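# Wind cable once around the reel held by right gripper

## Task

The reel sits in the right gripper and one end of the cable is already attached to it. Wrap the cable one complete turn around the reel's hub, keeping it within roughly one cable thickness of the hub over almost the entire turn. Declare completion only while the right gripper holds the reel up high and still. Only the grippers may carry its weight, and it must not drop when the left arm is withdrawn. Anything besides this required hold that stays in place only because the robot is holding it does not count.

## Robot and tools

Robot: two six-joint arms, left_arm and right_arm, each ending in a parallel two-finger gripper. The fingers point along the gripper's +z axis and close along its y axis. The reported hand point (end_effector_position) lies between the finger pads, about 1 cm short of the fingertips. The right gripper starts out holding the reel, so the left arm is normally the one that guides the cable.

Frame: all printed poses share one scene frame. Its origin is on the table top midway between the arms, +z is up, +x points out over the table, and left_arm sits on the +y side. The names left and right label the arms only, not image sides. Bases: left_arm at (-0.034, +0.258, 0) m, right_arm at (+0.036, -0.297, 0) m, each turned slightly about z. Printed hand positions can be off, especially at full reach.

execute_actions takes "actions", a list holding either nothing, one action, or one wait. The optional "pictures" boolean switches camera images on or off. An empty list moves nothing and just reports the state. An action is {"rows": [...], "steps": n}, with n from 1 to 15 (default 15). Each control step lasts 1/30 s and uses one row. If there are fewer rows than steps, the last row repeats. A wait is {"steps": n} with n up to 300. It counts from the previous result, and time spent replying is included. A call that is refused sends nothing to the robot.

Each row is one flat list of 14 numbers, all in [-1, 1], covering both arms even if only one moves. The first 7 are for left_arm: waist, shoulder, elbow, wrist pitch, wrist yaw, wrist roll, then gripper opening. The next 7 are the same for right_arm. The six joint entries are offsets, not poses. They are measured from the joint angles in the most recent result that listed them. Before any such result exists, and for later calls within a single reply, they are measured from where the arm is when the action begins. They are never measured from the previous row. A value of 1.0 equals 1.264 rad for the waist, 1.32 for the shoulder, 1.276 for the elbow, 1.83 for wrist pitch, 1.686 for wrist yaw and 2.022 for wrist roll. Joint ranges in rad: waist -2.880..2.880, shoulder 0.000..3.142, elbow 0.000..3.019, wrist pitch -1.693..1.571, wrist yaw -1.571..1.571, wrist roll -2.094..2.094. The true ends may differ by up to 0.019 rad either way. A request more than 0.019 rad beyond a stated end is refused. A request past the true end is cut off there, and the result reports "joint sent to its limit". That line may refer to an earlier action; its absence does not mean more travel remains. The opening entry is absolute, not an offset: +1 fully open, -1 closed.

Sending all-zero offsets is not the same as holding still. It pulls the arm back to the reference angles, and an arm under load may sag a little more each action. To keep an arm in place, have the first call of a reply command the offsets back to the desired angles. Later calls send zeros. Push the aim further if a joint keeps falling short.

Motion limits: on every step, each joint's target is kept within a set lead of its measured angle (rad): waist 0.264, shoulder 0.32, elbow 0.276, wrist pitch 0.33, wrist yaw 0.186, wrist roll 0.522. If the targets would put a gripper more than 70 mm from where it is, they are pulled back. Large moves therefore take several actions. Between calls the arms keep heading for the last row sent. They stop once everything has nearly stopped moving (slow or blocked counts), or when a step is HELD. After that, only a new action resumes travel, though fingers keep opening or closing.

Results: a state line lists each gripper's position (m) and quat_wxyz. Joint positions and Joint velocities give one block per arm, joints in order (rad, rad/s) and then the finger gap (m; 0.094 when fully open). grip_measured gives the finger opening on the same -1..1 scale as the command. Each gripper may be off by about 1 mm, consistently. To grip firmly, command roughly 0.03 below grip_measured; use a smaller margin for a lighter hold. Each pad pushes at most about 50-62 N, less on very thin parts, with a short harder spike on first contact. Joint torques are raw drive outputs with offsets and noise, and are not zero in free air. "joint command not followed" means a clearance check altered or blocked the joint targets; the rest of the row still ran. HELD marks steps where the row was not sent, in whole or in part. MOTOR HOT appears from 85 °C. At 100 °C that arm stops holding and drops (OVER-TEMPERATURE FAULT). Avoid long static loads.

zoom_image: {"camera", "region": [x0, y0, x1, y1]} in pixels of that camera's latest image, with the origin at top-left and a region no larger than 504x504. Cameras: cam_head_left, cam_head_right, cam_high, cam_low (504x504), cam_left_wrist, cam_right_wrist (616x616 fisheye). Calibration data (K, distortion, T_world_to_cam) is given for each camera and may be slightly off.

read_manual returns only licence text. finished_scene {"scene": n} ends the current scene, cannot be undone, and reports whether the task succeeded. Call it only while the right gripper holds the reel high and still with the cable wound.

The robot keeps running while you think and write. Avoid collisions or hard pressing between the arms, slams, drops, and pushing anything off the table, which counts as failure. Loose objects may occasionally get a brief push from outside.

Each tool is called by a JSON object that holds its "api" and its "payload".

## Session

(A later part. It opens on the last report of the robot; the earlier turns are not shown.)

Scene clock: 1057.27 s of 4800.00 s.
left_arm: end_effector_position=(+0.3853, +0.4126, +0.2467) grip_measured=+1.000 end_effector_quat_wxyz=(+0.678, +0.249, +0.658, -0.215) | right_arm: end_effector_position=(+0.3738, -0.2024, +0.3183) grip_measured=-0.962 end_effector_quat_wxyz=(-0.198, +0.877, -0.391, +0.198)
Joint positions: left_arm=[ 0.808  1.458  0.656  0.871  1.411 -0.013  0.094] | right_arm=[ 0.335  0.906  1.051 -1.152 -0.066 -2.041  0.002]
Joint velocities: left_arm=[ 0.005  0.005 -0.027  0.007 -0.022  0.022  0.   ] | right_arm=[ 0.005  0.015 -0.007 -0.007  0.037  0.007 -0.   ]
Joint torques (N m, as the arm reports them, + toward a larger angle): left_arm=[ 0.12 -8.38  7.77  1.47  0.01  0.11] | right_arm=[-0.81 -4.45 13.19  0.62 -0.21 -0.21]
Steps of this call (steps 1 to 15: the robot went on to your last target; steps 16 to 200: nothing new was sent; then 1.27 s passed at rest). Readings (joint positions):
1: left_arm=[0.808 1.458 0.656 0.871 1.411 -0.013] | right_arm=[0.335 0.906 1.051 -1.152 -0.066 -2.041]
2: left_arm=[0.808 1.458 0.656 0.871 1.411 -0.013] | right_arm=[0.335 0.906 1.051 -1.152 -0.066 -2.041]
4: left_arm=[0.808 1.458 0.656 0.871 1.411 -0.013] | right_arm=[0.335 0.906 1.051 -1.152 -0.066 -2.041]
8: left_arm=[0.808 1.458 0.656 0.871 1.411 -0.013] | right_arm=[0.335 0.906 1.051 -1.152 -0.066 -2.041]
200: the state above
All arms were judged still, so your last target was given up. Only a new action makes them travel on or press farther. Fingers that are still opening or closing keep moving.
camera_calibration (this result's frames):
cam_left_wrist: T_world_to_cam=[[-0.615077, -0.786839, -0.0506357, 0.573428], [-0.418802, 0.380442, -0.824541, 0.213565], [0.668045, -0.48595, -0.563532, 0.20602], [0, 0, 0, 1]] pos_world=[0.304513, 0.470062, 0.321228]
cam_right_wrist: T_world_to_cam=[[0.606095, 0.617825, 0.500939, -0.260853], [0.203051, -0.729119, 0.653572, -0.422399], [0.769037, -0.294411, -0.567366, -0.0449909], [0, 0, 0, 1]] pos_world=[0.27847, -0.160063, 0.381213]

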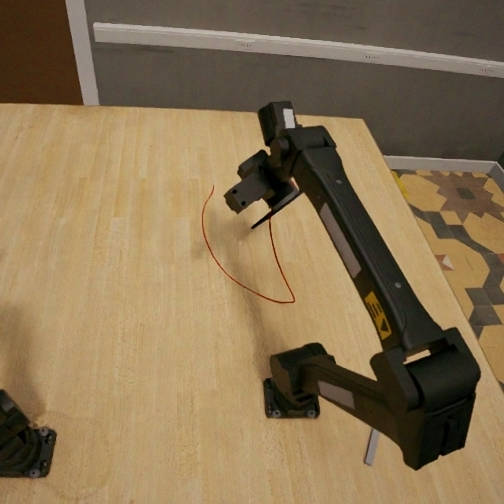

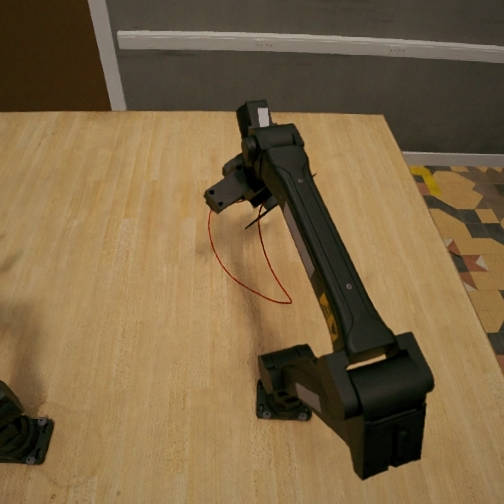

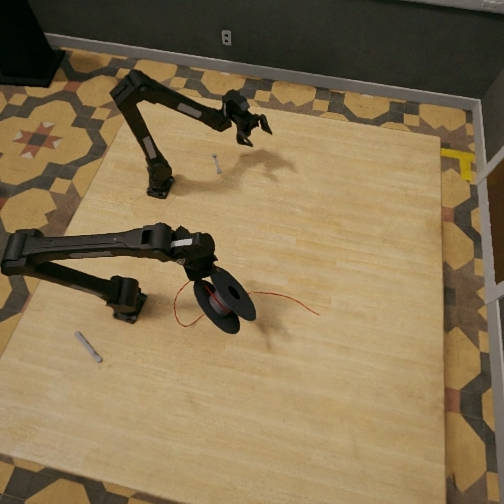

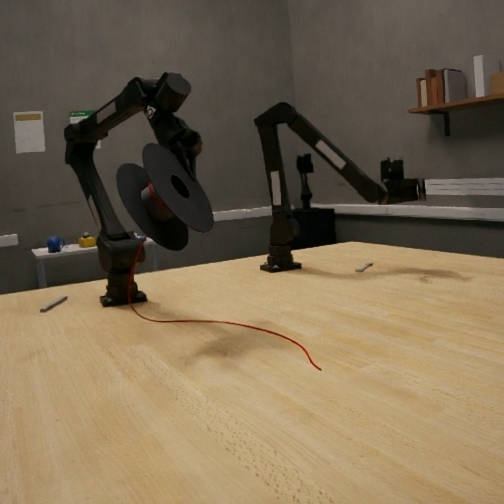

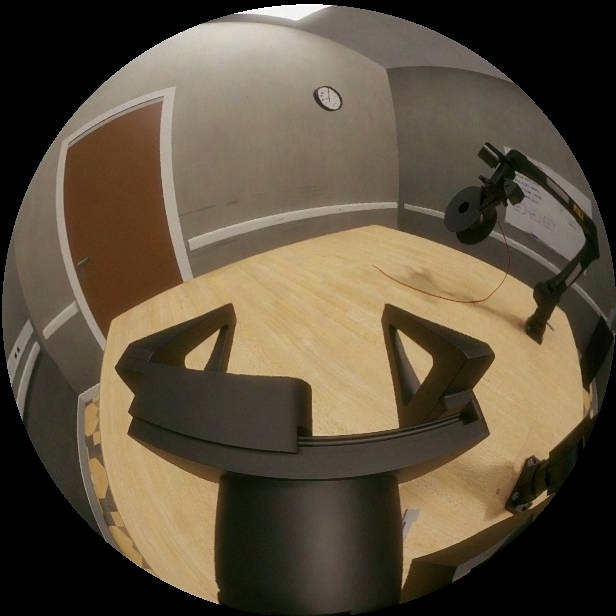

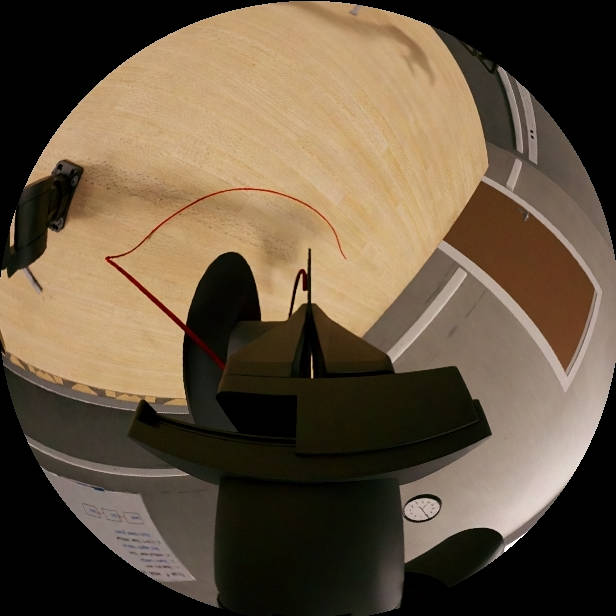

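{"api": "execute_actions", "payload": {"actions": [{"rows": [[0,0,0,0,0,0,1, 0,0.002,0.035,-0.002,0.004,-0.008,-1],[0,0,0,0,0,0,1, 0,0.005,0.044,-0.005,0.009,-0.008,-1],[0,0,0,0,0,0,1, 0,0.009,0.055,-0.008,0.015,-0.008,-1],[0,0,0,0,0,0,1, 0,0.013,0.067,-0.012,0.022,-0.008,-1],[0,0,0,0,0,0,1, 0,0.018,0.079,-0.016,0.029,-0.008,-1],[0,0,0,0,0,0,1, 0,0.022,0.091,-0.020,0.036,-0.008,-1],[0,0,0,0,0,0,1, 0,0.027,0.103,-0.024,0.043,-0.008,-1],[0,0,0,0,0,0,1, 0,0.031,0.115,-0.028,0.050,-0.008,-1],[0,0,0,0,0,0,1, 0,0.036,0.127,-0.032,0.057,-0.008,-1],[0,0,0,0,0,0,1, 0,0.040,0.139,-0.036,0.064,-0.008,-1],[0,0,0,0,0,0,1, 0,0.045,0.151,-0.040,0.071,-0.008,-1],[0,0,0,0,0,0,1, 0,0.049,0.163,-0.044,0.078,-0.008,-1],[0,0,0,0,0,0,1, 0,0.054,0.175,-0.048,0.085,-0.008,-1],[0,0,0,0,0,0,1, 0,0.058,0.187,-0.052,0.092,-0.008,-1],[0,0,0,0,0,0,1, 0,0.063,0.199,-0.056,0.099,-0.008,-1]], "steps": 15}], "pictures": false}}

{"api": "execute_actions", "payload": {"actions": [{"rows": [[0,0,0,0,0,0,1, 0,0.014,0.052,-0.016,0.021,-0.008,-1],[0,0,0,0,0,0,1, 0,0.019,0.064,-0.020,0.028,-0.008,-1],[0,0,0,0,0,0,1, 0,0.023,0.075,-0.023,0.034,-0.008,-1],[0,0,0,0,0,0,1, 0,0.027,0.087,-0.027,0.041,-0.008,-1],[0,0,0,0,0,0,1, 0,0.032,0.099,-0.031,0.048,-0.008,-1],[0,0,0,0,0,0,1, 0,0.036,0.111,-0.035,0.054,-0.008,-1],[0,0,0,0,0,0,1, 0,0.040,0.123,-0.039,0.061,-0.008,-1],[0,0,0,0,0,0,1, 0,0.044,0.134,-0.042,0.068,-0.008,-1],[0,0,0,0,0,0,1, 0,0.049,0.146,-0.046,0.074,-0.008,-1],[0,0,0,0,0,0,1, 0,0.053,0.158,-0.050,0.081,-0.008,-1],[0,0,0,0,0,0,1, 0,0.057,0.170,-0.054,0.088,-0.008,-1],[0,0,0,0,0,0,1, 0,0.062,0.182,-0.058,0.094,-0.008,-1],[0,0,0,0,0,0,1, 0,0.066,0.193,-0.061,0.101,-0.008,-1],[0,0,0,0,0,0,1, 0,0.070,0.205,-0.065,0.108,-0.008,-1],[0,0,0,0,0,0,1, 0,0.075,0.217,-0.069,0.115,-0.008,-1]], "steps": 15}], "pictures": false}}

{"api": "execute_actions", "payload": {"actions": [{"rows": [[0,0,0,0,0,0,1, 0,0.014,0.052,-0.016,0.021,-0.008,-1],[0,0,0,0,0,0,1, 0,0.019,0.064,-0.020,0.028,-0.008,-1],[0,0,0,0,0,0,1, 0,0.023,0.075,-0.023,0.034,-0.008,-1],[0,0,0,0,0,0,1, 0,0.027,0.087,-0.027,0.041,-0.008,-1],[0,0,0,0,0,0,1, 0,0.032,0.099,-0.031,0.048,-0.008,-1],[0,0,0,0,0,0,1, 0,0.036,0.111,-0.035,0.054,-0.008,-1],[0,0,0,0,0,0,1, 0,0.040,0.123,-0.039,0.061,-0.008,-1],[0,0,0,0,0,0,1, 0,0.044,0.134,-0.042,0.068,-0.008,-1],[0,0,0,0,0,0,1, 0,0.049,0.146,-0.046,0.074,-0.008,-1],[0,0,0,0,0,0,1, 0,0.053,0.158,-0.050,0.081,-0.008,-1],[0,0,0,0,0,0,1, 0,0.057,0.170,-0.054,0.088,-0.008,-1],[0,0,0,0,0,0,1, 0,0.062,0.182,-0.058,0.094,-0.008,-1],[0,0,0,0,0,0,1, 0,0.066,0.193,-0.061,0.101,-0.008,-1],[0,0,0,0,0,0,1, 0,0.070,0.205,-0.065,0.108,-0.008,-1],[0,0,0,0,0,0,1, 0,0.075,0.217,-0.069,0.115,-0.008,-1]], "steps": 15}], "pictures": false}}

{"api": "execute_actions", "payload": {"actions": [{"rows": [[0,0,0,0,0,0,1, 0,0.014,0.052,-0.016,0.021,-0.008,-1],[0,0,0,0,0,0,1, 0,0.019,0.064,-0.020,0.028,-0.008,-1],[0,0,0,0,0,0,1, 0,0.023,0.075,-0.023,0.034,-0.008,-1],[0,0,0,0,0,0,1, 0,0.027,0.087,-0.027,0.041,-0.008,-1],[0,0,0,0,0,0,1, 0,0.032,0.099,-0.031,0.048,-0.008,-1],[0,0,0,0,0,0,1, 0,0.036,0.111,-0.035,0.054,-0.008,-1],[0,0,0,0,0,0,1, 0,0.040,0.123,-0.039,0.061,-0.008,-1],[0,0,0,0,0,0,1, 0,0.044,0.134,-0.042,0.068,-0.008,-1],[0,0,0,0,0,0,1, 0,0.048,0.146,-0.046,0.074,-0.008,-1],[0,0,0,0,0,0,1, 0,0.052,0.157,-0.049,0.080,-0.008,-1],[0,0,0,0,0,0,1, 0,0.055,0.166,-0.052,0.085,-0.008,-1],[0,0,0,0,0,0,1, 0,0.057,0.173,-0.054,0.089,-0.008,-1],[0,0,0,0,0,0,1, 0,0.058,0.177,-0.055,0.092,-0.008,-1],[0,0,0,0,0,0,1, 0,0.058,0.178,-0.055,0.093,-0.008,-1],[0,0,0,0,0,0,1, 0,0.058,0.178,-0.055,0.093,-0.008,-1]], "steps": 15}], "pictures": false}}

{"api": "execute_actions", "payload": {"actions": [{"steps": 45}], "pictures": true}}

Scene clock: 1177.77 s of 4800.00 s.
left_arm: end_effector_position=(+0.3853, +0.4126, +0.2467) grip_measured=+1.000 end_effector_quat_wxyz=(+0.678, +0.249, +0.658, -0.215) | right_arm: end_effector_position=(+0.3976, -0.2226, +0.3630) grip_measured=-0.962 end_effector_quat_wxyz=(-0.143, +0.867, -0.410, +0.243)
Joint positions: left_arm=[ 0.808  1.458  0.656  0.871  1.411 -0.013  0.094] | right_arm=[ 0.335  0.975  1.207 -1.236  0.081 -2.041  0.002]
Joint velocities: left_arm=[-0.005  0.005 -0.002 -0.002 -0.081 -0.037  0.   ] | right_arm=[-0.005  0.142  0.496 -0.222  0.359  0.037  0.   ]
Joint torques (N m, as the arm reports them, + toward a larger angle): left_arm=[ 0.17 -8.49  7.76  1.44  0.01  0.12] | right_arm=[ 0.13 -4.36 17.53  0.78  0.11 -0.14]
Steps of this call (steps 1 to 180: nothing new was sent; then 114.00 s passed at rest; steps 181 to 195: all 15 steps of this action). Readings (joint positions):
181: left_arm=[0.808 1.458 0.656 0.871 1.411 -0.013] | right_arm=[0.335 0.906 1.051 -1.152 -0.066 -2.041]
182: left_arm=[0.808 1.458 0.656 0.871 1.411 -0.013] | right_arm=[0.335 0.906 1.051 -1.153 -0.064 -2.041]
184: left_arm=[0.808 1.458 0.656 0.871 1.411 -0.013] | right_arm=[0.335 0.908 1.053 -1.160 -0.047 -2.041]
188: left_arm=[0.808 1.458 0.656 0.871 1.411 -0.013] | right_arm=[0.335 0.930 1.088 -1.190 -0.000 -2.041]
195: the state above

Scene clock: 1178.27 s of 4800.00 s.
left_arm: end_effector_position=(+0.3853, +0.4126, +0.2467) grip_measured=+1.000 end_effector_quat_wxyz=(+0.678, +0.249, +0.658, -0.215) | right_arm: end_effector_position=(+0.4201, -0.2471, +0.4104) grip_measured=-0.962 end_effector_quat_wxyz=(-0.072, +0.854, -0.429, +0.286)
Joint positions: left_arm=[ 0.808  1.458  0.656  0.871  1.411 -0.013  0.094] | right_arm=[ 0.335  1.064  1.386 -1.343  0.253 -2.042  0.002]
Joint velocities: left_arm=[ 0.005 -0.005 -0.002  0.007 -0.037  0.095  0.   ] | right_arm=[-0.015  0.132  0.471 -0.217  0.315  0.007  0.   ]
Joint torques (N m, as the arm reports them, + toward a larger angle): left_arm=[ 0.1  -8.52  7.75  1.43  0.01  0.11] | right_arm=[-1.04 -6.98 17.76  0.5   0.26 -0.23]
Steps of this call (steps 1 to 15: all 15 steps of this action). Readings (joint positions):
1: left_arm=[0.808 1.458 0.656 0.871 1.411 -0.013] | right_arm=[0.335 0.980 1.220 -1.241 0.095 -2.041]
2: left_arm=[0.808 1.458 0.656 0.871 1.411 -0.013] | right_arm=[0.335 0.981 1.228 -1.247 0.109 -2.042]
4: left_arm=[0.808 1.458 0.656 0.871 1.411 -0.013] | right_arm=[0.335 0.986 1.239 -1.263 0.132 -2.042]
8: left_arm=[0.808 1.458 0.656 0.871 1.411 -0.013] | right_arm=[0.335 1.015 1.276 -1.298 0.175 -2.042]
15: the state above

Scene clock: 1178.77 s of 4800.00 s.
left_arm: end_effector_position=(+0.3853, +0.4126, +0.2467) grip_measured=+1.000 end_effector_quat_wxyz=(+0.678, +0.249, +0.658, -0.215) | right_arm: end_effector_position=(+0.4379, -0.2710, +0.4600) grip_measured=-0.962 end_effector_quat_wxyz=(-0.003, +0.834, -0.443, +0.329)
Joint positions: left_arm=[ 0.808  1.458  0.656  0.871  1.411 -0.013  0.094] | right_arm=[ 0.335  1.151  1.566 -1.45   0.423 -2.042  0.002]
Joint velocities: left_arm=[-0.015 -0.005  0.002 -0.002 -0.11  -0.022  0.   ] | right_arm=[-0.005  0.132  0.432 -0.208  0.271 -0.007 -0.   ]
Joint torques (N m, as the arm reports them, + toward a larger angle): left_arm=[ 0.19 -8.39  7.77  1.47  0.01  0.11] | right_arm=[-0.54 -8.27 17.44  0.42  0.45 -0.29]
Steps of this call (steps 1 to 15: all 15 steps of this action). Readings (joint positions):
1: left_arm=[0.808 1.458 0.656 0.871 1.411 -0.013] | right_arm=[0.335 1.067 1.397 -1.349 0.266 -2.042]
2: left_arm=[0.808 1.458 0.656 0.871 1.411 -0.013] | right_arm=[0.335 1.069 1.405 -1.355 0.280 -2.042]
4: left_arm=[0.808 1.458 0.656 0.871 1.411 -0.013] | right_arm=[0.335 1.073 1.417 -1.371 0.301 -2.042]
8: left_arm=[0.808 1.458 0.656 0.871 1.411 -0.013] | right_arm=[0.335 1.101 1.458 -1.405 0.345 -2.042]
15: the state above

Scene clock: 1179.27 s of 4800.00 s.
left_arm: end_effector_position=(+0.3853, +0.4126, +0.2467) grip_measured=+1.000 end_effector_quat_wxyz=(+0.678, +0.249, +0.658, -0.215) | right_arm: end_effector_position=(+0.4491, -0.2903, +0.5056) grip_measured=-0.962 end_effector_quat_wxyz=(+0.052, +0.811, -0.452, +0.366)
Joint positions: left_arm=[ 0.808  1.458  0.656  0.871  1.411 -0.013  0.094] | right_arm=[ 0.335  1.223  1.727 -1.539  0.565 -2.042  0.002]
Joint velocities: left_arm=[ 0.005  0.005 -0.017  0.012 -0.051 -0.007  0.   ] | right_arm=[-0.005  0.015  0.12  -0.042  0.066 -0.007 -0.001]
Joint torques (N m, as the arm reports them, + toward a larger angle): left_arm=[ 0.24 -8.47  7.76  1.46  0.01  0.11] | right_arm=[-0.49 -9.1  15.75  0.12  0.55 -0.2 ]
Steps of this call (steps 1 to 15: all 15 steps of this action). Readings (joint positions):
1: left_arm=[0.808 1.458 0.656 0.871 1.411 -0.013] | right_arm=[0.335 1.155 1.577 -1.455 0.436 -2.042]
2: left_arm=[0.808 1.458 0.656 0.871 1.411 -0.013] | right_arm=[0.335 1.156 1.585 -1.461 0.448 -2.042]
4: left_arm=[0.808 1.458 0.656 0.871 1.411 -0.013] | right_arm=[0.335 1.161 1.596 -1.478 0.469 -2.042]
8: left_arm=[0.808 1.458 0.656 0.871 1.411 -0.013] | right_arm=[0.335 1.188 1.643 -1.510 0.512 -2.042]
15: the state above

Scene clock: 1180.77 s of 4800.00 s.
left_arm: end_effector_position=(+0.3853, +0.4126, +0.2467) grip_measured=+1.000 end_effector_quat_wxyz=(+0.678, +0.249, +0.658, -0.215) | right_arm: end_effector_position=(+0.4481, -0.2907, +0.5085) grip_measured=-0.962 end_effector_quat_wxyz=(+0.052, +0.811, -0.453, +0.367)
Joint positions: left_arm=[ 0.808  1.458  0.656  0.871  1.411 -0.013  0.094] | right_arm=[ 0.335  1.223  1.734 -1.544  0.566 -2.042  0.002]
Joint velocities: left_arm=[-0.005  0.005 -0.007  0.002  0.037  0.022  0.   ] | right_arm=[-0.015  0.015 -0.002  0.007 -0.022  0.022 -0.   ]
Joint torques (N m, as the arm reports them, + toward a larger angle): left_arm=[ 0.23 -8.52  7.77  1.44  0.    0.11] | right_arm=[-0.89 -8.91 15.81  0.55  0.53 -0.21]
Steps of this call (steps 1 to 15: the robot went on to your last target; steps 16 to 45: nothing new was sent). Readings (joint positions):
1: left_arm=[0.808 1.458 0.656 0.871 1.411 -0.013] | right_arm=[0.335 1.223 1.730 -1.540 0.565 -2.042]
2: left_arm=[0.808 1.458 0.656 0.871 1.411 -0.013] | right_arm=[0.335 1.223 1.733 -1.542 0.566 -2.042]
4: left_arm=[0.808 1.458 0.656 0.871 1.411 -0.013] | right_arm=[0.335 1.223 1.734 -1.542 0.566 -2.042]
8: left_arm=[0.808 1.458 0.656 0.871 1.411 -0.013] | right_arm=[0.335 1.223 1.734 -1.543 0.566 -2.042]
45: the state above
All arms were judged still, so your last target was given up. Only a new action makes them travel on or press farther. Fingers that are still opening or closing keep moving.
camera_calibration (this result's frames):
cam_left_wrist: T_world_to_cam=[[-0.615077, -0.786839, -0.0506357, 0.573428], [-0.418802, 0.380442, -0.824541, 0.213565], [0.668045, -0.48595, -0.563532, 0.20602], [0, 0, 0, 1]] pos_world=[0.304513, 0.470062, 0.321228]
cam_right_wrist: T_world_to_cam=[[0.771489, 0.586985, 0.245466, -0.299777], [-0.0618491, -0.314788, 0.947145, -0.536366], [0.633229, -0.745894, -0.206551, -0.274101], [0, 0, 0, 1]] pos_world=[0.37167, -0.197327, 0.524986]

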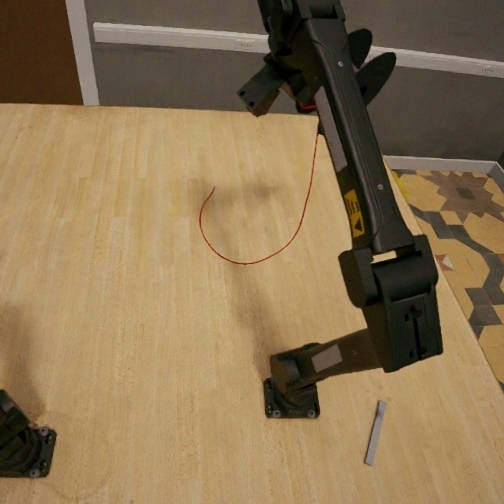

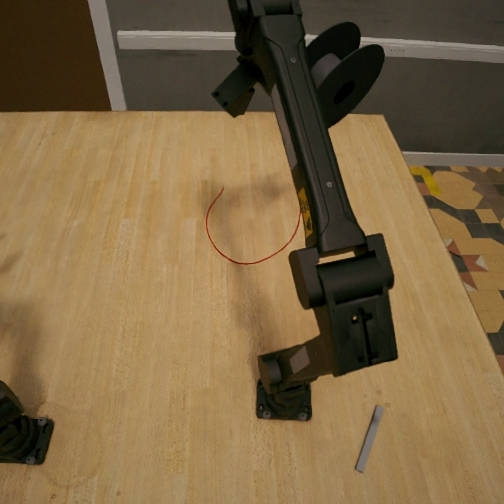

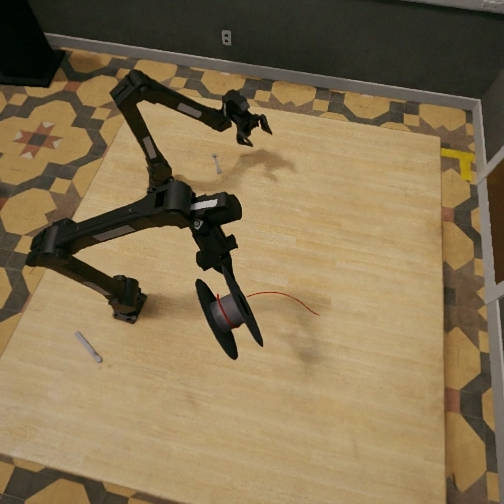

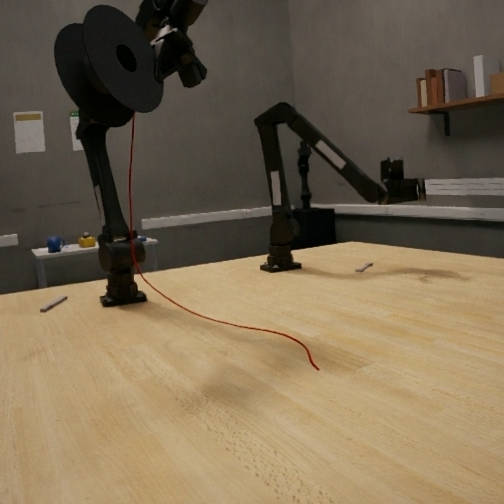

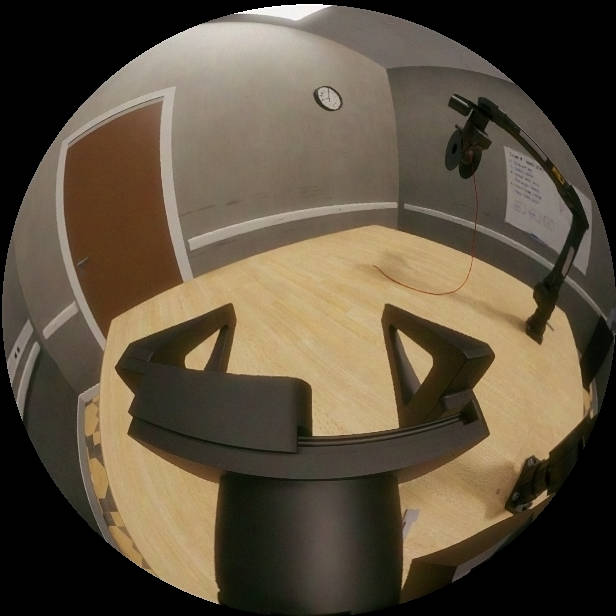

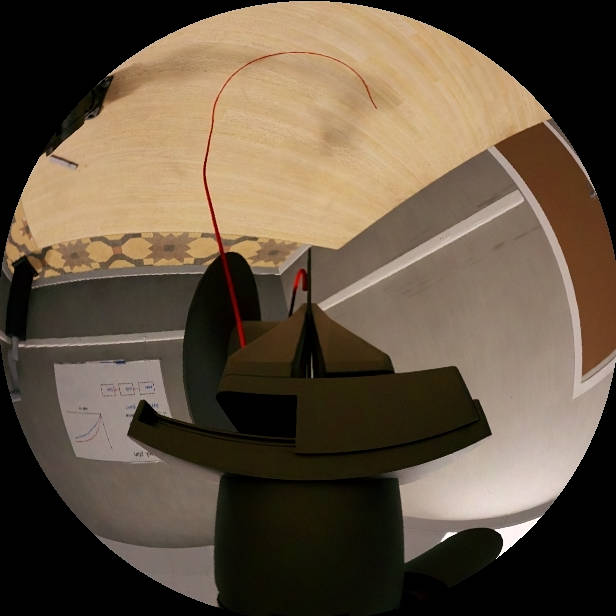

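{"api": "zoom_image", "payload": {"camera": "cam_right_wrist", "region": [140, 200, 400, 420]}}

{"api": "zoom_image", "payload": {"camera": "cam_high", "region": [160, 240, 300, 380]}}

{"api": "zoom_image", "payload": {"camera": "cam_low", "region": [30, 0, 230, 200]}}

Region (140, 200, 400, 420) of cam_right_wrist's 616x616 image, scaled by 1.938, with more detail than that image has; it fills the top 426 rows of this view, and the rest is white.

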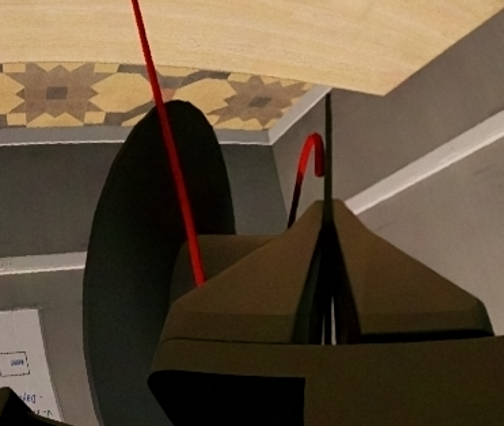

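Region (160, 240, 300, 380) of cam_high's 504x504 image, scaled by 3.600, with more detail than that image has.

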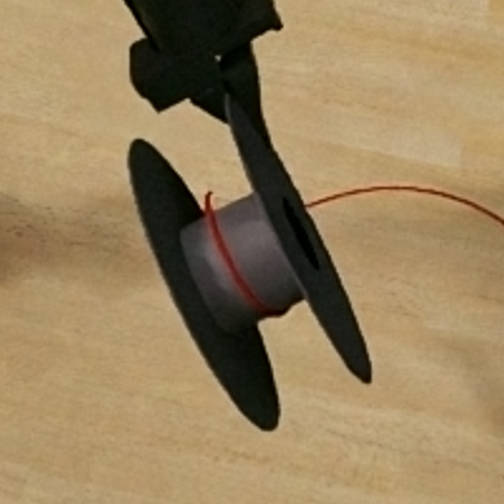

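Region (30, 0, 230, 200) of cam_low's 504x504 image, scaled by 2.520, with more detail than that image has.

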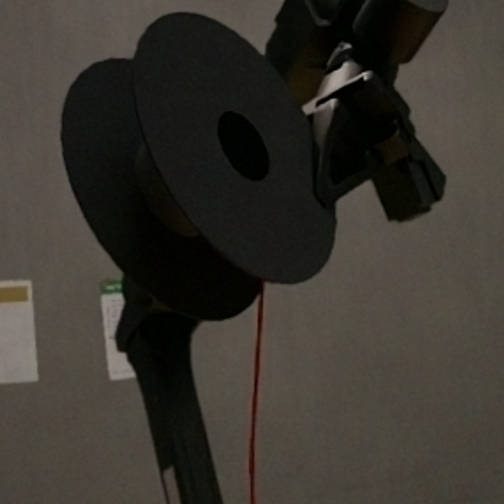

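{"api": "execute_actions", "payload": {"actions": [{"rows": [[0,0,0,0,0,0,1, 0,0,0.025,-0.001,-0.003,0.003,-1],[0,0,0,0,0,0,1, 0,0,0.025,-0.002,-0.006,0.008,-1],[0,0,0,0,0,0,1, 0,0,0.025,-0.003,-0.009,0.015,-1],[0,0,0,0,0,0,1, 0,0,0.025,-0.004,-0.012,0.024,-1],[0,0,0,0,0,0,1, 0,0,0.025,-0.005,-0.015,0.034,-1],[0,0,0,0,0,0,1, 0,0,0.025,-0.007,-0.018,0.045,-1],[0,0,0,0,0,0,1, 0,0,0.025,-0.008,-0.021,0.056,-1],[0,0,0,0,0,0,1, 0,0,0.025,-0.009,-0.024,0.067,-1],[0,0,0,0,0,0,1, 0,0,0.025,-0.010,-0.027,0.079,-1],[0,0,0,0,0,0,1, 0,0,0.025,-0.011,-0.030,0.090,-1],[0,0,0,0,0,0,1, 0,0,0.025,-0.012,-0.033,0.101,-1],[0,0,0,0,0,0,1, 0,0,0.025,-0.013,-0.036,0.112,-1],[0,0,0,0,0,0,1, 0,0,0.025,-0.014,-0.039,0.123,-1],[0,0,0,0,0,0,1, 0,0,0.025,-0.015,-0.042,0.135,-1],[0,0,0,0,0,0,1, 0,0,0.025,-0.016,-0.045,0.146,-1]], "steps": 15}], "pictures": false}}

{"api": "execute_actions", "payload": {"actions": [{"rows": [[0,0,0,0,0,0,1, 0,0,0.015,-0.005,-0.013,0.051,-1],[0,0,0,0,0,0,1, 0,0,0.015,-0.006,-0.016,0.062,-1],[0,0,0,0,0,0,1, 0,0,0.015,-0.007,-0.019,0.074,-1],[0,0,0,0,0,0,1, 0,0,0.015,-0.008,-0.022,0.085,-1],[0,0,0,0,0,0,1, 0,0,0.015,-0.009,-0.025,0.096,-1],[0,0,0,0,0,0,1, 0,0,0.015,-0.010,-0.028,0.107,-1],[0,0,0,0,0,0,1, 0,0,0.015,-0.011,-0.031,0.118,-1],[0,0,0,0,0,0,1, 0,0,0.015,-0.012,-0.034,0.130,-1],[0,0,0,0,0,0,1, 0,0,0.015,-0.013,-0.037,0.141,-1],[0,0,0,0,0,0,1, 0,0,0.015,-0.014,-0.040,0.152,-1],[0,0,0,0,0,0,1, 0,0,0.015,-0.015,-0.043,0.163,-1],[0,0,0,0,0,0,1, 0,0,0.015,-0.016,-0.046,0.174,-1],[0,0,0,0,0,0,1, 0,0,0.015,-0.017,-0.049,0.186,-1],[0,0,0,0,0,0,1, 0,0,0.015,-0.018,-0.052,0.197,-1],[0,0,0,0,0,0,1, 0,0,0.015,-0.019,-0.055,0.208,-1]], "steps": 15}], "pictures": false}}

{"api": "execute_actions", "payload": {"actions": [{"rows": [[0,0,0,0,0,0,1, 0,0,0.015,-0.005,-0.013,0.051,-1],[0,0,0,0,0,0,1, 0,0,0.015,-0.006,-0.016,0.062,-1],[0,0,0,0,0,0,1, 0,0,0.015,-0.007,-0.019,0.074,-1],[0,0,0,0,0,0,1, 0,0,0.015,-0.008,-0.022,0.085,-1],[0,0,0,0,0,0,1, 0,0,0.015,-0.009,-0.025,0.096,-1],[0,0,0,0,0,0,1, 0,0,0.015,-0.010,-0.028,0.107,-1],[0,0,0,0,0,0,1, 0,0,0.015,-0.011,-0.031,0.118,-1],[0,0,0,0,0,0,1, 0,0,0.015,-0.012,-0.034,0.130,-1],[0,0,0,0,0,0,1, 0,0,0.015,-0.013,-0.037,0.141,-1],[0,0,0,0,0,0,1, 0,0,0.015,-0.014,-0.040,0.152,-1],[0,0,0,0,0,0,1, 0,0,0.015,-0.015,-0.043,0.163,-1],[0,0,0,0,0,0,1, 0,0,0.015,-0.016,-0.046,0.174,-1],[0,0,0,0,0,0,1, 0,0,0.015,-0.017,-0.049,0.186,-1],[0,0,0,0,0,0,1, 0,0,0.015,-0.018,-0.052,0.197,-1],[0,0,0,0,0,0,1, 0,0,0.015,-0.019,-0.055,0.208,-1]], "steps": 15}], "pictures": true}}

{"api": "execute_actions", "payload": {"actions": [{"rows": [[0,0,0,0,0,0,1, 0,0,0.015,0,-0.013,0.051,-1],[0,0,0,0,0,0,1, 0,0,0.015,0,-0.016,0.062,-1],[0,0,0,0,0,0,1, 0,0,0.015,0,-0.019,0.074,-1],[0,0,0,0,0,0,1, 0,0,0.015,0,-0.022,0.085,-1],[0,0,0,0,0,0,1, 0,0,0.015,0,-0.025,0.096,-1],[0,0,0,0,0,0,1, 0,0,0.015,0,-0.028,0.107,-1],[0,0,0,0,0,0,1, 0,0,0.015,0,-0.031,0.118,-1],[0,0,0,0,0,0,1, 0,0,0.015,0,-0.034,0.130,-1],[0,0,0,0,0,0,1, 0,0,0.015,0,-0.037,0.141,-1],[0,0,0,0,0,0,1, 0,0,0.015,0,-0.040,0.152,-1],[0,0,0,0,0,0,1, 0,0,0.015,0,-0.043,0.163,-1],[0,0,0,0,0,0,1, 0,0,0.015,0,-0.046,0.174,-1],[0,0,0,0,0,0,1, 0,0,0.015,0,-0.049,0.186,-1],[0,0,0,0,0,0,1, 0,0,0.015,0,-0.052,0.197,-1],[0,0,0,0,0,0,1, 0,0,0.015,0,-0.055,0.208,-1]], "steps": 15}], "pictures": false}}

{"api": "execute_actions", "payload": {"actions": [{"rows": [[0,0,0,0,0,0,1, 0,0,0.015,0,-0.013,0.051,-1],[0,0,0,0,0,0,1, 0,0,0.015,0,-0.016,0.062,-1],[0,0,0,0,0,0,1, 0,0,0.015,0,-0.019,0.074,-1],[0,0,0,0,0,0,1, 0,0,0.015,0,-0.022,0.085,-1],[0,0,0,0,0,0,1, 0,0,0.015,0,-0.025,0.096,-1],[0,0,0,0,0,0,1, 0,0,0.015,0,-0.028,0.107,-1],[0,0,0,0,0,0,1, 0,0,0.015,0,-0.031,0.118,-1],[0,0,0,0,0,0,1, 0,0,0.015,0,-0.034,0.130,-1],[0,0,0,0,0,0,1, 0,0,0.015,0,-0.037,0.141,-1],[0,0,0,0,0,0,1, 0,0,0.015,0,-0.040,0.152,-1],[0,0,0,0,0,0,1, 0,0,0.015,0,-0.043,0.163,-1],[0,0,0,0,0,0,1, 0,0,0.015,0,-0.046,0.174,-1],[0,0,0,0,0,0,1, 0,0,0.015,0,-0.049,0.186,-1],[0,0,0,0,0,0,1, 0,0,0.015,0,-0.052,0.197,-1],[0,0,0,0,0,0,1, 0,0,0.015,0,-0.055,0.208,-1]], "steps": 15}], "pictures": false}}

{"api": "execute_actions", "payload": {"actions": [{"rows": [[0,0,0,0,0,0,1, 0,0,0.015,0,-0.010,0.051,-1],[0,0,0,0,0,0,1, 0,0,0.015,0,-0.012,0.062,-1],[0,0,0,0,0,0,1, 0,0,0.015,0,-0.014,0.074,-1],[0,0,0,0,0,0,1, 0,0,0.015,0,-0.016,0.085,-1],[0,0,0,0,0,0,1, 0,0,0.015,0,-0.018,0.096,-1],[0,0,0,0,0,0,1, 0,0,0.015,0,-0.020,0.107,-1],[0,0,0,0,0,0,1, 0,0,0.015,0,-0.020,0.118,-1],[0,0,0,0,0,0,1, 0,0,0.015,0,-0.020,0.129,-1],[0,0,0,0,0,0,1, 0,0,0.015,0,-0.020,0.139,-1],[0,0,0,0,0,0,1, 0,0,0.015,0,-0.020,0.148,-1],[0,0,0,0,0,0,1, 0,0,0.015,0,-0.020,0.156,-1],[0,0,0,0,0,0,1, 0,0,0.015,0,-0.020,0.163,-1],[0,0,0,0,0,0,1, 0,0,0.015,0,-0.020,0.168,-1],[0,0,0,0,0,0,1, 0,0,0.015,0,-0.020,0.171,-1],[0,0,0,0,0,0,1, 0,0,0.015,0,-0.020,0.172,-1]], "steps": 15}], "pictures": true}}

Scene clock: 1253.63 s of 4800.00 s.
left_arm: end_effector_position=(+0.3853, +0.4126, +0.2467) grip_measured=+1.000 end_effector_quat_wxyz=(+0.678, +0.249, +0.658, -0.215) | right_arm: end_effector_position=(+0.4451, -0.2791, +0.5004) grip_measured=-0.962 end_effector_quat_wxyz=(-0.009, +0.776, -0.530, +0.341)
Joint positions: left_arm=[ 0.808  1.458  0.656  0.871  1.411 -0.013  0.094] | right_arm=[ 0.335  1.223  1.734 -1.563  0.485 -1.833  0.002]
Joint velocities: left_arm=[-0.015 -0.005  0.017  0.007  0.037  0.037  0.   ] | right_arm=[ 0.005 -0.005 -0.007 -0.037 -0.139  0.535 -0.001]
Joint torques (N m, as the arm reports them, + toward a larger angle): left_arm=[ 0.17 -8.46  7.78  1.46  0.    0.11] | right_arm=[-0.56 -9.94 13.36  0.45  0.33 -0.1 ]
Steps of this call (steps 1 to 180: nothing new was sent; then 66.37 s passed at rest; steps 181 to 195: all 15 steps of this action). Readings (joint positions):
181: left_arm=[0.808 1.458 0.656 0.871 1.411 -0.013] | right_arm=[0.335 1.223 1.734 -1.544 0.561 -2.041]
182: left_arm=[0.808 1.458 0.656 0.871 1.411 -0.013] | right_arm=[0.335 1.223 1.734 -1.544 0.553 -2.038]
184: left_arm=[0.808 1.458 0.656 0.871 1.411 -0.013] | right_arm=[0.335 1.223 1.734 -1.544 0.540 -2.025]
188: left_arm=[0.808 1.458 0.656 0.871 1.411 -0.013] | right_arm=[0.335 1.223 1.734 -1.550 0.521 -1.972]
195: the state above

Scene clock: 1254.13 s of 4800.00 s.
left_arm: end_effector_position=(+0.3853, +0.4126, +0.2467) grip_measured=+1.000 end_effector_quat_wxyz=(+0.678, +0.249, +0.658, -0.215) | right_arm: end_effector_position=(+0.4404, -0.2648, +0.4918) grip_measured=-0.962 end_effector_quat_wxyz=(-0.085, +0.697, -0.648, +0.293)
Joint positions: left_arm=[ 0.808  1.458  0.656  0.871  1.411 -0.013  0.094] | right_arm=[ 0.335  1.223  1.734 -1.585  0.389 -1.502  0.002]
Joint velocities: left_arm=[-0.015  0.005 -0.007 -0.012  0.037 -0.11   0.   ] | right_arm=[-0.005  0.005 -0.007 -0.046 -0.081  0.623 -0.   ]
Joint torques (N m, as the arm reports them, + toward a larger angle): left_arm=[ 0.18 -8.55  7.78  1.45  0.01  0.11] | right_arm=[-0.75 -8.64 12.04  0.8   0.28 -0.07]
Steps of this call (steps 1 to 15: all 15 steps of this action). Readings (joint positions):
1: left_arm=[0.808 1.458 0.656 0.871 1.411 -0.013] | right_arm=[0.335 1.223 1.734 -1.564 0.473 -1.812]
2: left_arm=[0.808 1.458 0.656 0.871 1.411 -0.013] | right_arm=[0.335 1.223 1.734 -1.564 0.459 -1.791]
4: left_arm=[0.808 1.458 0.656 0.871 1.411 -0.013] | right_arm=[0.335 1.223 1.734 -1.567 0.443 -1.748]
8: left_arm=[0.808 1.458 0.656 0.871 1.411 -0.013] | right_arm=[0.335 1.223 1.734 -1.573 0.424 -1.660]
15: the state above

Scene clock: 1254.63 s of 4800.00 s.
left_arm: end_effector_position=(+0.3853, +0.4126, +0.2467) grip_measured=+1.000 end_effector_quat_wxyz=(+0.678, +0.249, +0.658, -0.215) | right_arm: end_effector_position=(+0.4347, -0.2505, +0.4845) grip_measured=-0.962 end_effector_quat_wxyz=(+0.144, -0.598, +0.754, -0.232)
Joint positions: left_arm=[ 0.808  1.458  0.656  0.871  1.411 -0.013  0.094] | right_arm=[ 0.335  1.223  1.734 -1.608  0.295 -1.172  0.002]
Joint velocities: left_arm=[-0.015 -0.015  0.042  0.012  0.022 -0.022  0.   ] | right_arm=[-0.015 -0.005 -0.002 -0.071 -0.125  0.652  0.001]
Joint torques (N m, as the arm reports them, + toward a larger angle): left_arm=[ 0.21 -8.42  7.77  1.44  0.01  0.11] | right_arm=[-0.54 -9.21 11.96  0.32  0.14 -0.08]
Steps of this call (steps 1 to 15: all 15 steps of this action). Readings (joint positions):
1: left_arm=[0.808 1.458 0.656 0.871 1.411 -0.013] | right_arm=[0.335 1.223 1.734 -1.587 0.377 -1.481]
2: left_arm=[0.808 1.458 0.656 0.871 1.411 -0.013] | right_arm=[0.335 1.223 1.734 -1.587 0.364 -1.460]
4: left_arm=[0.808 1.458 0.656 0.871 1.411 -0.013] | right_arm=[0.335 1.223 1.734 -1.589 0.348 -1.417]
8: left_arm=[0.808 1.458 0.656 0.871 1.411 -0.013] | right_arm=[0.335 1.223 1.734 -1.596 0.330 -1.329]
15: the state above
camera_calibration (this result's frames):
cam_left_wrist: T_world_to_cam=[[-0.615077, -0.786839, -0.0506357, 0.573428], [-0.418802, 0.380442, -0.824541, 0.213565], [0.668045, -0.48595, -0.563532, 0.20602], [0, 0, 0, 1]] pos_world=[0.304513, 0.470062, 0.321228]
cam_right_wrist: T_world_to_cam=[[0.835825, -0.17405, 0.520675, -0.659072], [-0.48507, -0.678292, 0.55193, -0.217404], [0.257106, -0.713881, -0.65136, 0.146428], [0, 0, 0, 1]] pos_world=[0.407765, -0.157643, 0.558532]

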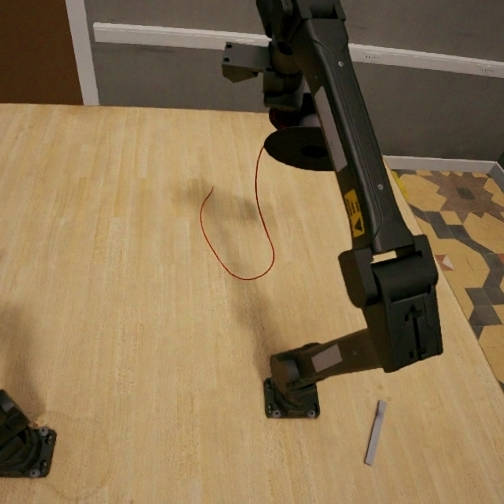

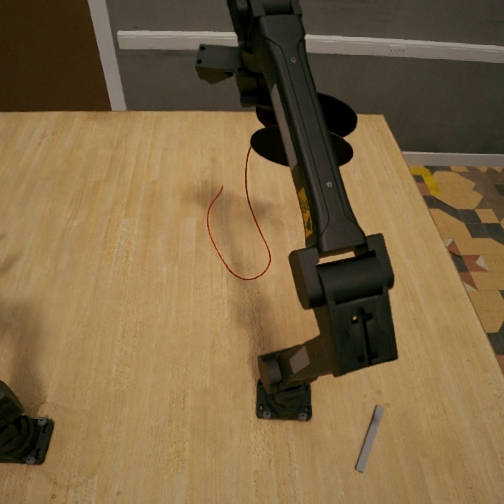

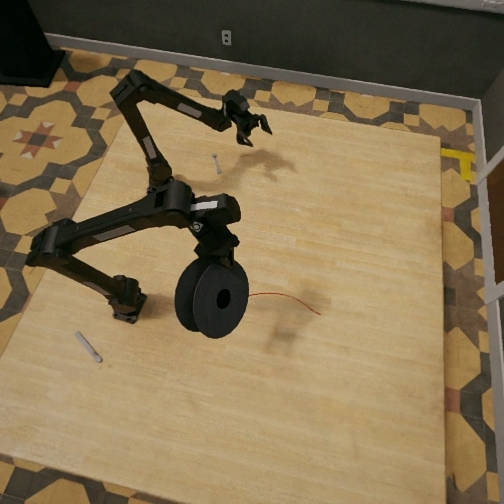

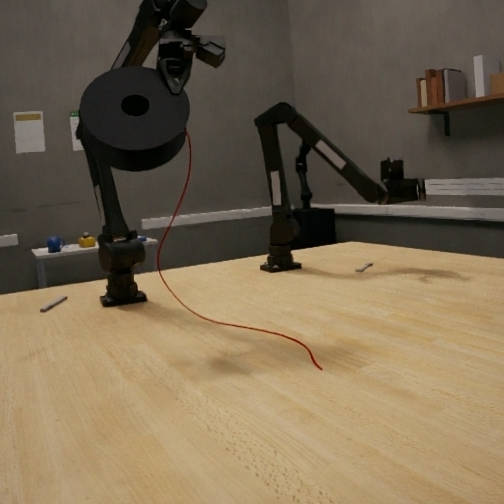

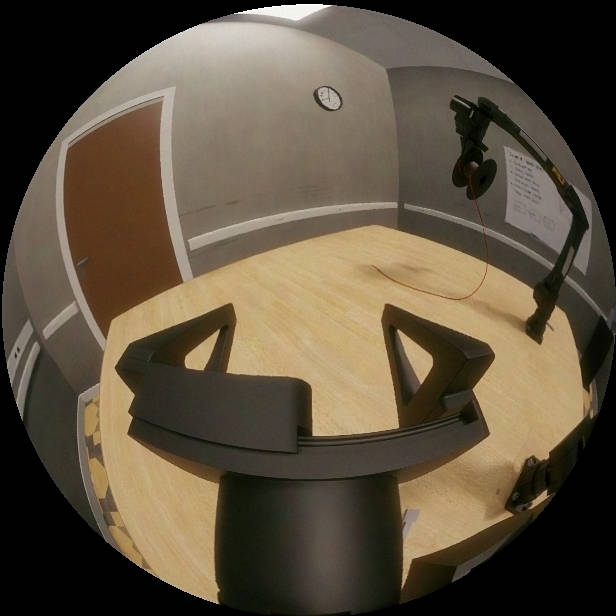

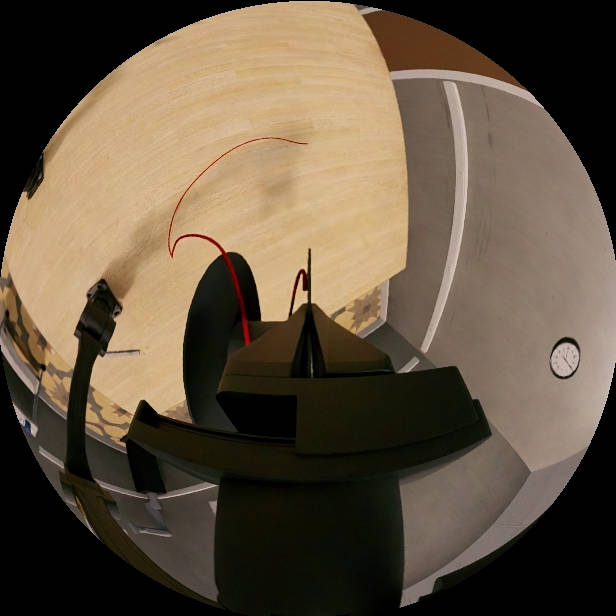

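Scene clock: 1255.13 s of 4800.00 s.
left_arm: end_effector_position=(+0.3853, +0.4126, +0.2467) grip_measured=+1.000 end_effector_quat_wxyz=(+0.678, +0.249, +0.658, -0.215) | right_arm: end_effector_position=(+0.4327, -0.2354, +0.4810) grip_measured=-0.962 end_effector_quat_wxyz=(+0.194, -0.479, +0.840, -0.164)
Joint positions: left_arm=[ 0.808  1.458  0.656  0.871  1.411 -0.013  0.094] | right_arm=[ 0.335  1.223  1.734 -1.608  0.203 -0.845  0.002]
Joint velocities: left_arm=[-0.015 -0.005 -0.012  0.002  0.037 -0.007  0.   ] | right_arm=[-0.005 -0.024 -0.002 -0.002 -0.212  0.637 -0.001]
Joint torques (N m, as the arm reports them, + toward a larger angle): left_arm=[ 0.14 -8.45  7.78  1.44  0.01  0.11] | right_arm=[-1.18 -9.01 12.08  1.02  0.07 -0.08]
Steps of this call (steps 1 to 15: all 15 steps of this action). Readings (joint positions):
1: left_arm=[0.808 1.458 0.656 0.871 1.411 -0.013] | right_arm=[0.335 1.223 1.734 -1.608 0.284 -1.152]
2: left_arm=[0.808 1.458 0.656 0.871 1.411 -0.013] | right_arm=[0.335 1.223 1.734 -1.608 0.271 -1.131]
4: left_arm=[0.808 1.458 0.656 0.871 1.411 -0.013] | right_arm=[0.335 1.223 1.734 -1.608 0.257 -1.088]
8: left_arm=[0.808 1.458 0.656 0.871 1.411 -0.013] | right_arm=[0.335 1.223 1.734 -1.608 0.238 -1.001]
15: the state above

Scene clock: 1255.63 s of 4800.00 s.
left_arm: end_effector_position=(+0.3853, +0.4126, +0.2467) grip_measured=+1.000 end_effector_quat_wxyz=(+0.678, +0.249, +0.658, -0.215) | right_arm: end_effector_position=(+0.4301, -0.2205, +0.4789) grip_measured=-0.962 end_effector_quat_wxyz=(+0.224, -0.349, +0.906, -0.088)
Joint positions: left_arm=[ 0.808  1.458  0.656  0.871  1.411 -0.013  0.094] | right_arm=[ 0.335  1.223  1.734 -1.608  0.115 -0.522  0.002]
Joint velocities: left_arm=[-0.005  0.005  0.007  0.007 -0.037 -0.037  0.   ] | right_arm=[-0.005  0.024 -0.007 -0.002 -0.168  0.593 -0.001]
Joint torques (N m, as the arm reports them, + toward a larger angle): left_arm=[ 0.19 -8.47  7.75  1.46  0.01  0.11] | right_arm=[ -1.16 -10.    12.01   0.89  -0.07   0.  ]
Steps of this call (steps 1 to 15: all 15 steps of this action). Readings (joint positions):
1: left_arm=[0.808 1.458 0.656 0.871 1.411 -0.013] | right_arm=[0.335 1.223 1.734 -1.608 0.193 -0.825]
2: left_arm=[0.808 1.458 0.656 0.871 1.411 -0.013] | right_arm=[0.335 1.223 1.734 -1.608 0.182 -0.805]
4: left_arm=[0.808 1.458 0.656 0.871 1.411 -0.013] | right_arm=[0.335 1.223 1.734 -1.608 0.168 -0.763]
8: left_arm=[0.808 1.458 0.656 0.871 1.411 -0.013] | right_arm=[0.335 1.223 1.734 -1.608 0.149 -0.677]
15: the state above

Scene clock: 1256.13 s of 4800.00 s.
left_arm: end_effector_position=(+0.3853, +0.4126, +0.2467) grip_measured=+1.000 end_effector_quat_wxyz=(+0.678, +0.249, +0.658, -0.215) | right_arm: end_effector_position=(+0.4291, -0.2152, +0.4784) grip_measured=-0.962 end_effector_quat_wxyz=(+0.235, -0.218, +0.946, -0.039)
Joint positions: left_arm=[ 0.808  1.458  0.656  0.871  1.411 -0.013  0.094] | right_arm=[ 0.335  1.223  1.734 -1.608  0.083 -0.232  0.002]
Joint velocities: left_arm=[-0.015 -0.005 -0.007  0.007 -0.022 -0.007  0.   ] | right_arm=[-0.005  0.015 -0.007 -0.007 -0.022  0.33  -0.001]
Joint torques (N m, as the arm reports them, + toward a larger angle): left_arm=[ 0.15 -8.47  7.77  1.46  0.01  0.12] | right_arm=[-0.62 -8.68 12.31  0.93 -0.15  0.03]
Steps of this call (steps 1 to 15: all 15 steps of this action). Readings (joint positions):
1: left_arm=[0.808 1.458 0.656 0.871 1.411 -0.013] | right_arm=[0.335 1.223 1.734 -1.608 0.107 -0.503]
2: left_arm=[0.808 1.458 0.656 0.871 1.411 -0.013] | right_arm=[0.335 1.223 1.734 -1.608 0.100 -0.483]
4: left_arm=[0.808 1.458 0.656 0.871 1.411 -0.013] | right_arm=[0.335 1.223 1.734 -1.608 0.092 -0.442]
8: left_arm=[0.808 1.458 0.656 0.871 1.411 -0.013] | right_arm=[0.335 1.223 1.734 -1.608 0.083 -0.357]
15: the state above
camera_calibration (this result's frames):
cam_left_wrist: T_world_to_cam=[[-0.615077, -0.786839, -0.0506357, 0.573428], [-0.418802, 0.380442, -0.824541, 0.213565], [0.668045, -0.48595, -0.563532, 0.20602], [0, 0, 0, 1]] pos_world=[0.304513, 0.470062, 0.321228]
cam_right_wrist: T_world_to_cam=[[0.397315, -0.900348, 0.17752, -0.449023], [-0.912809, -0.36783, 0.177429, 0.236729], [-0.094451, -0.232537, -0.96799, 0.575014], [0, 0, 0, 1]] pos_world=[0.448803, -0.183488, 0.594316]

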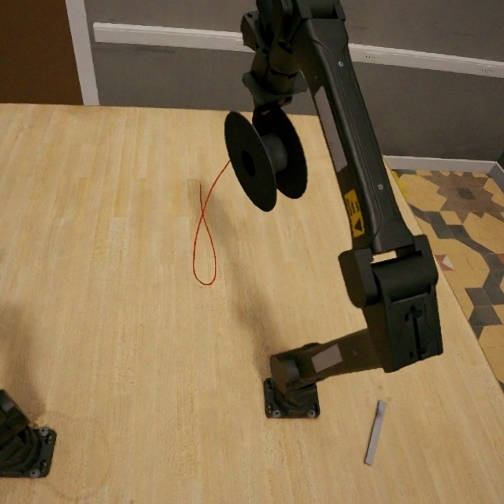

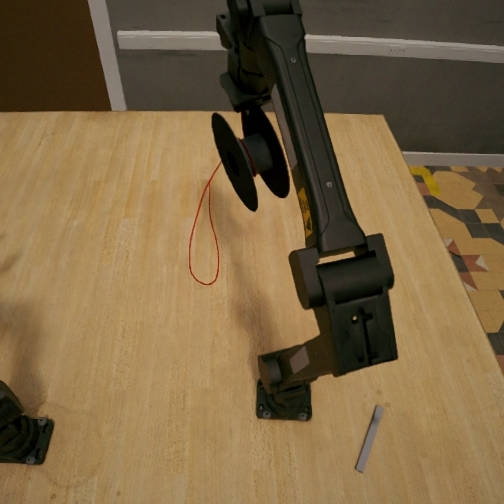

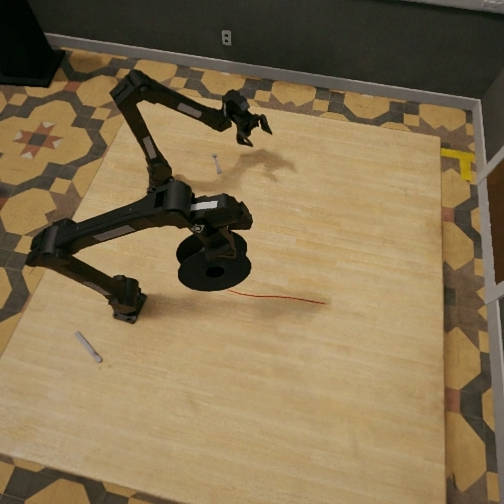

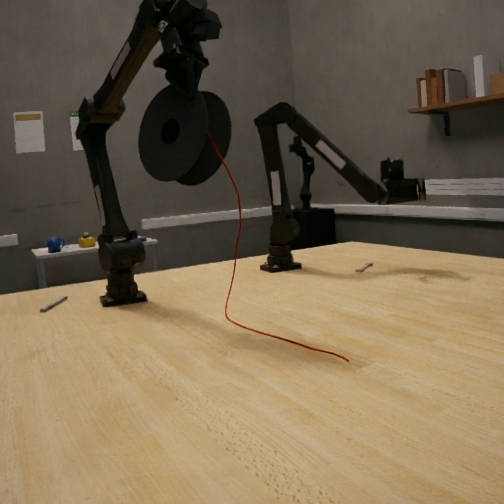

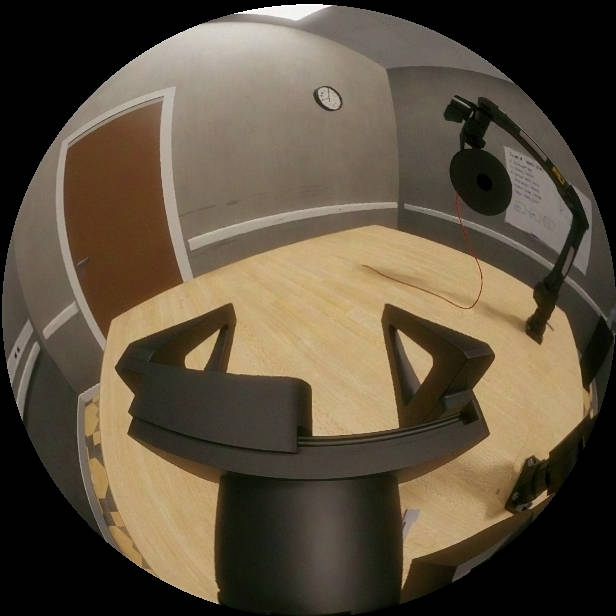

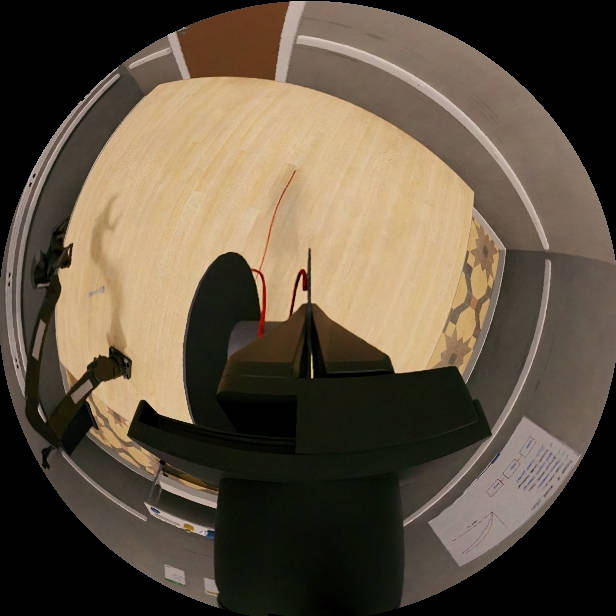

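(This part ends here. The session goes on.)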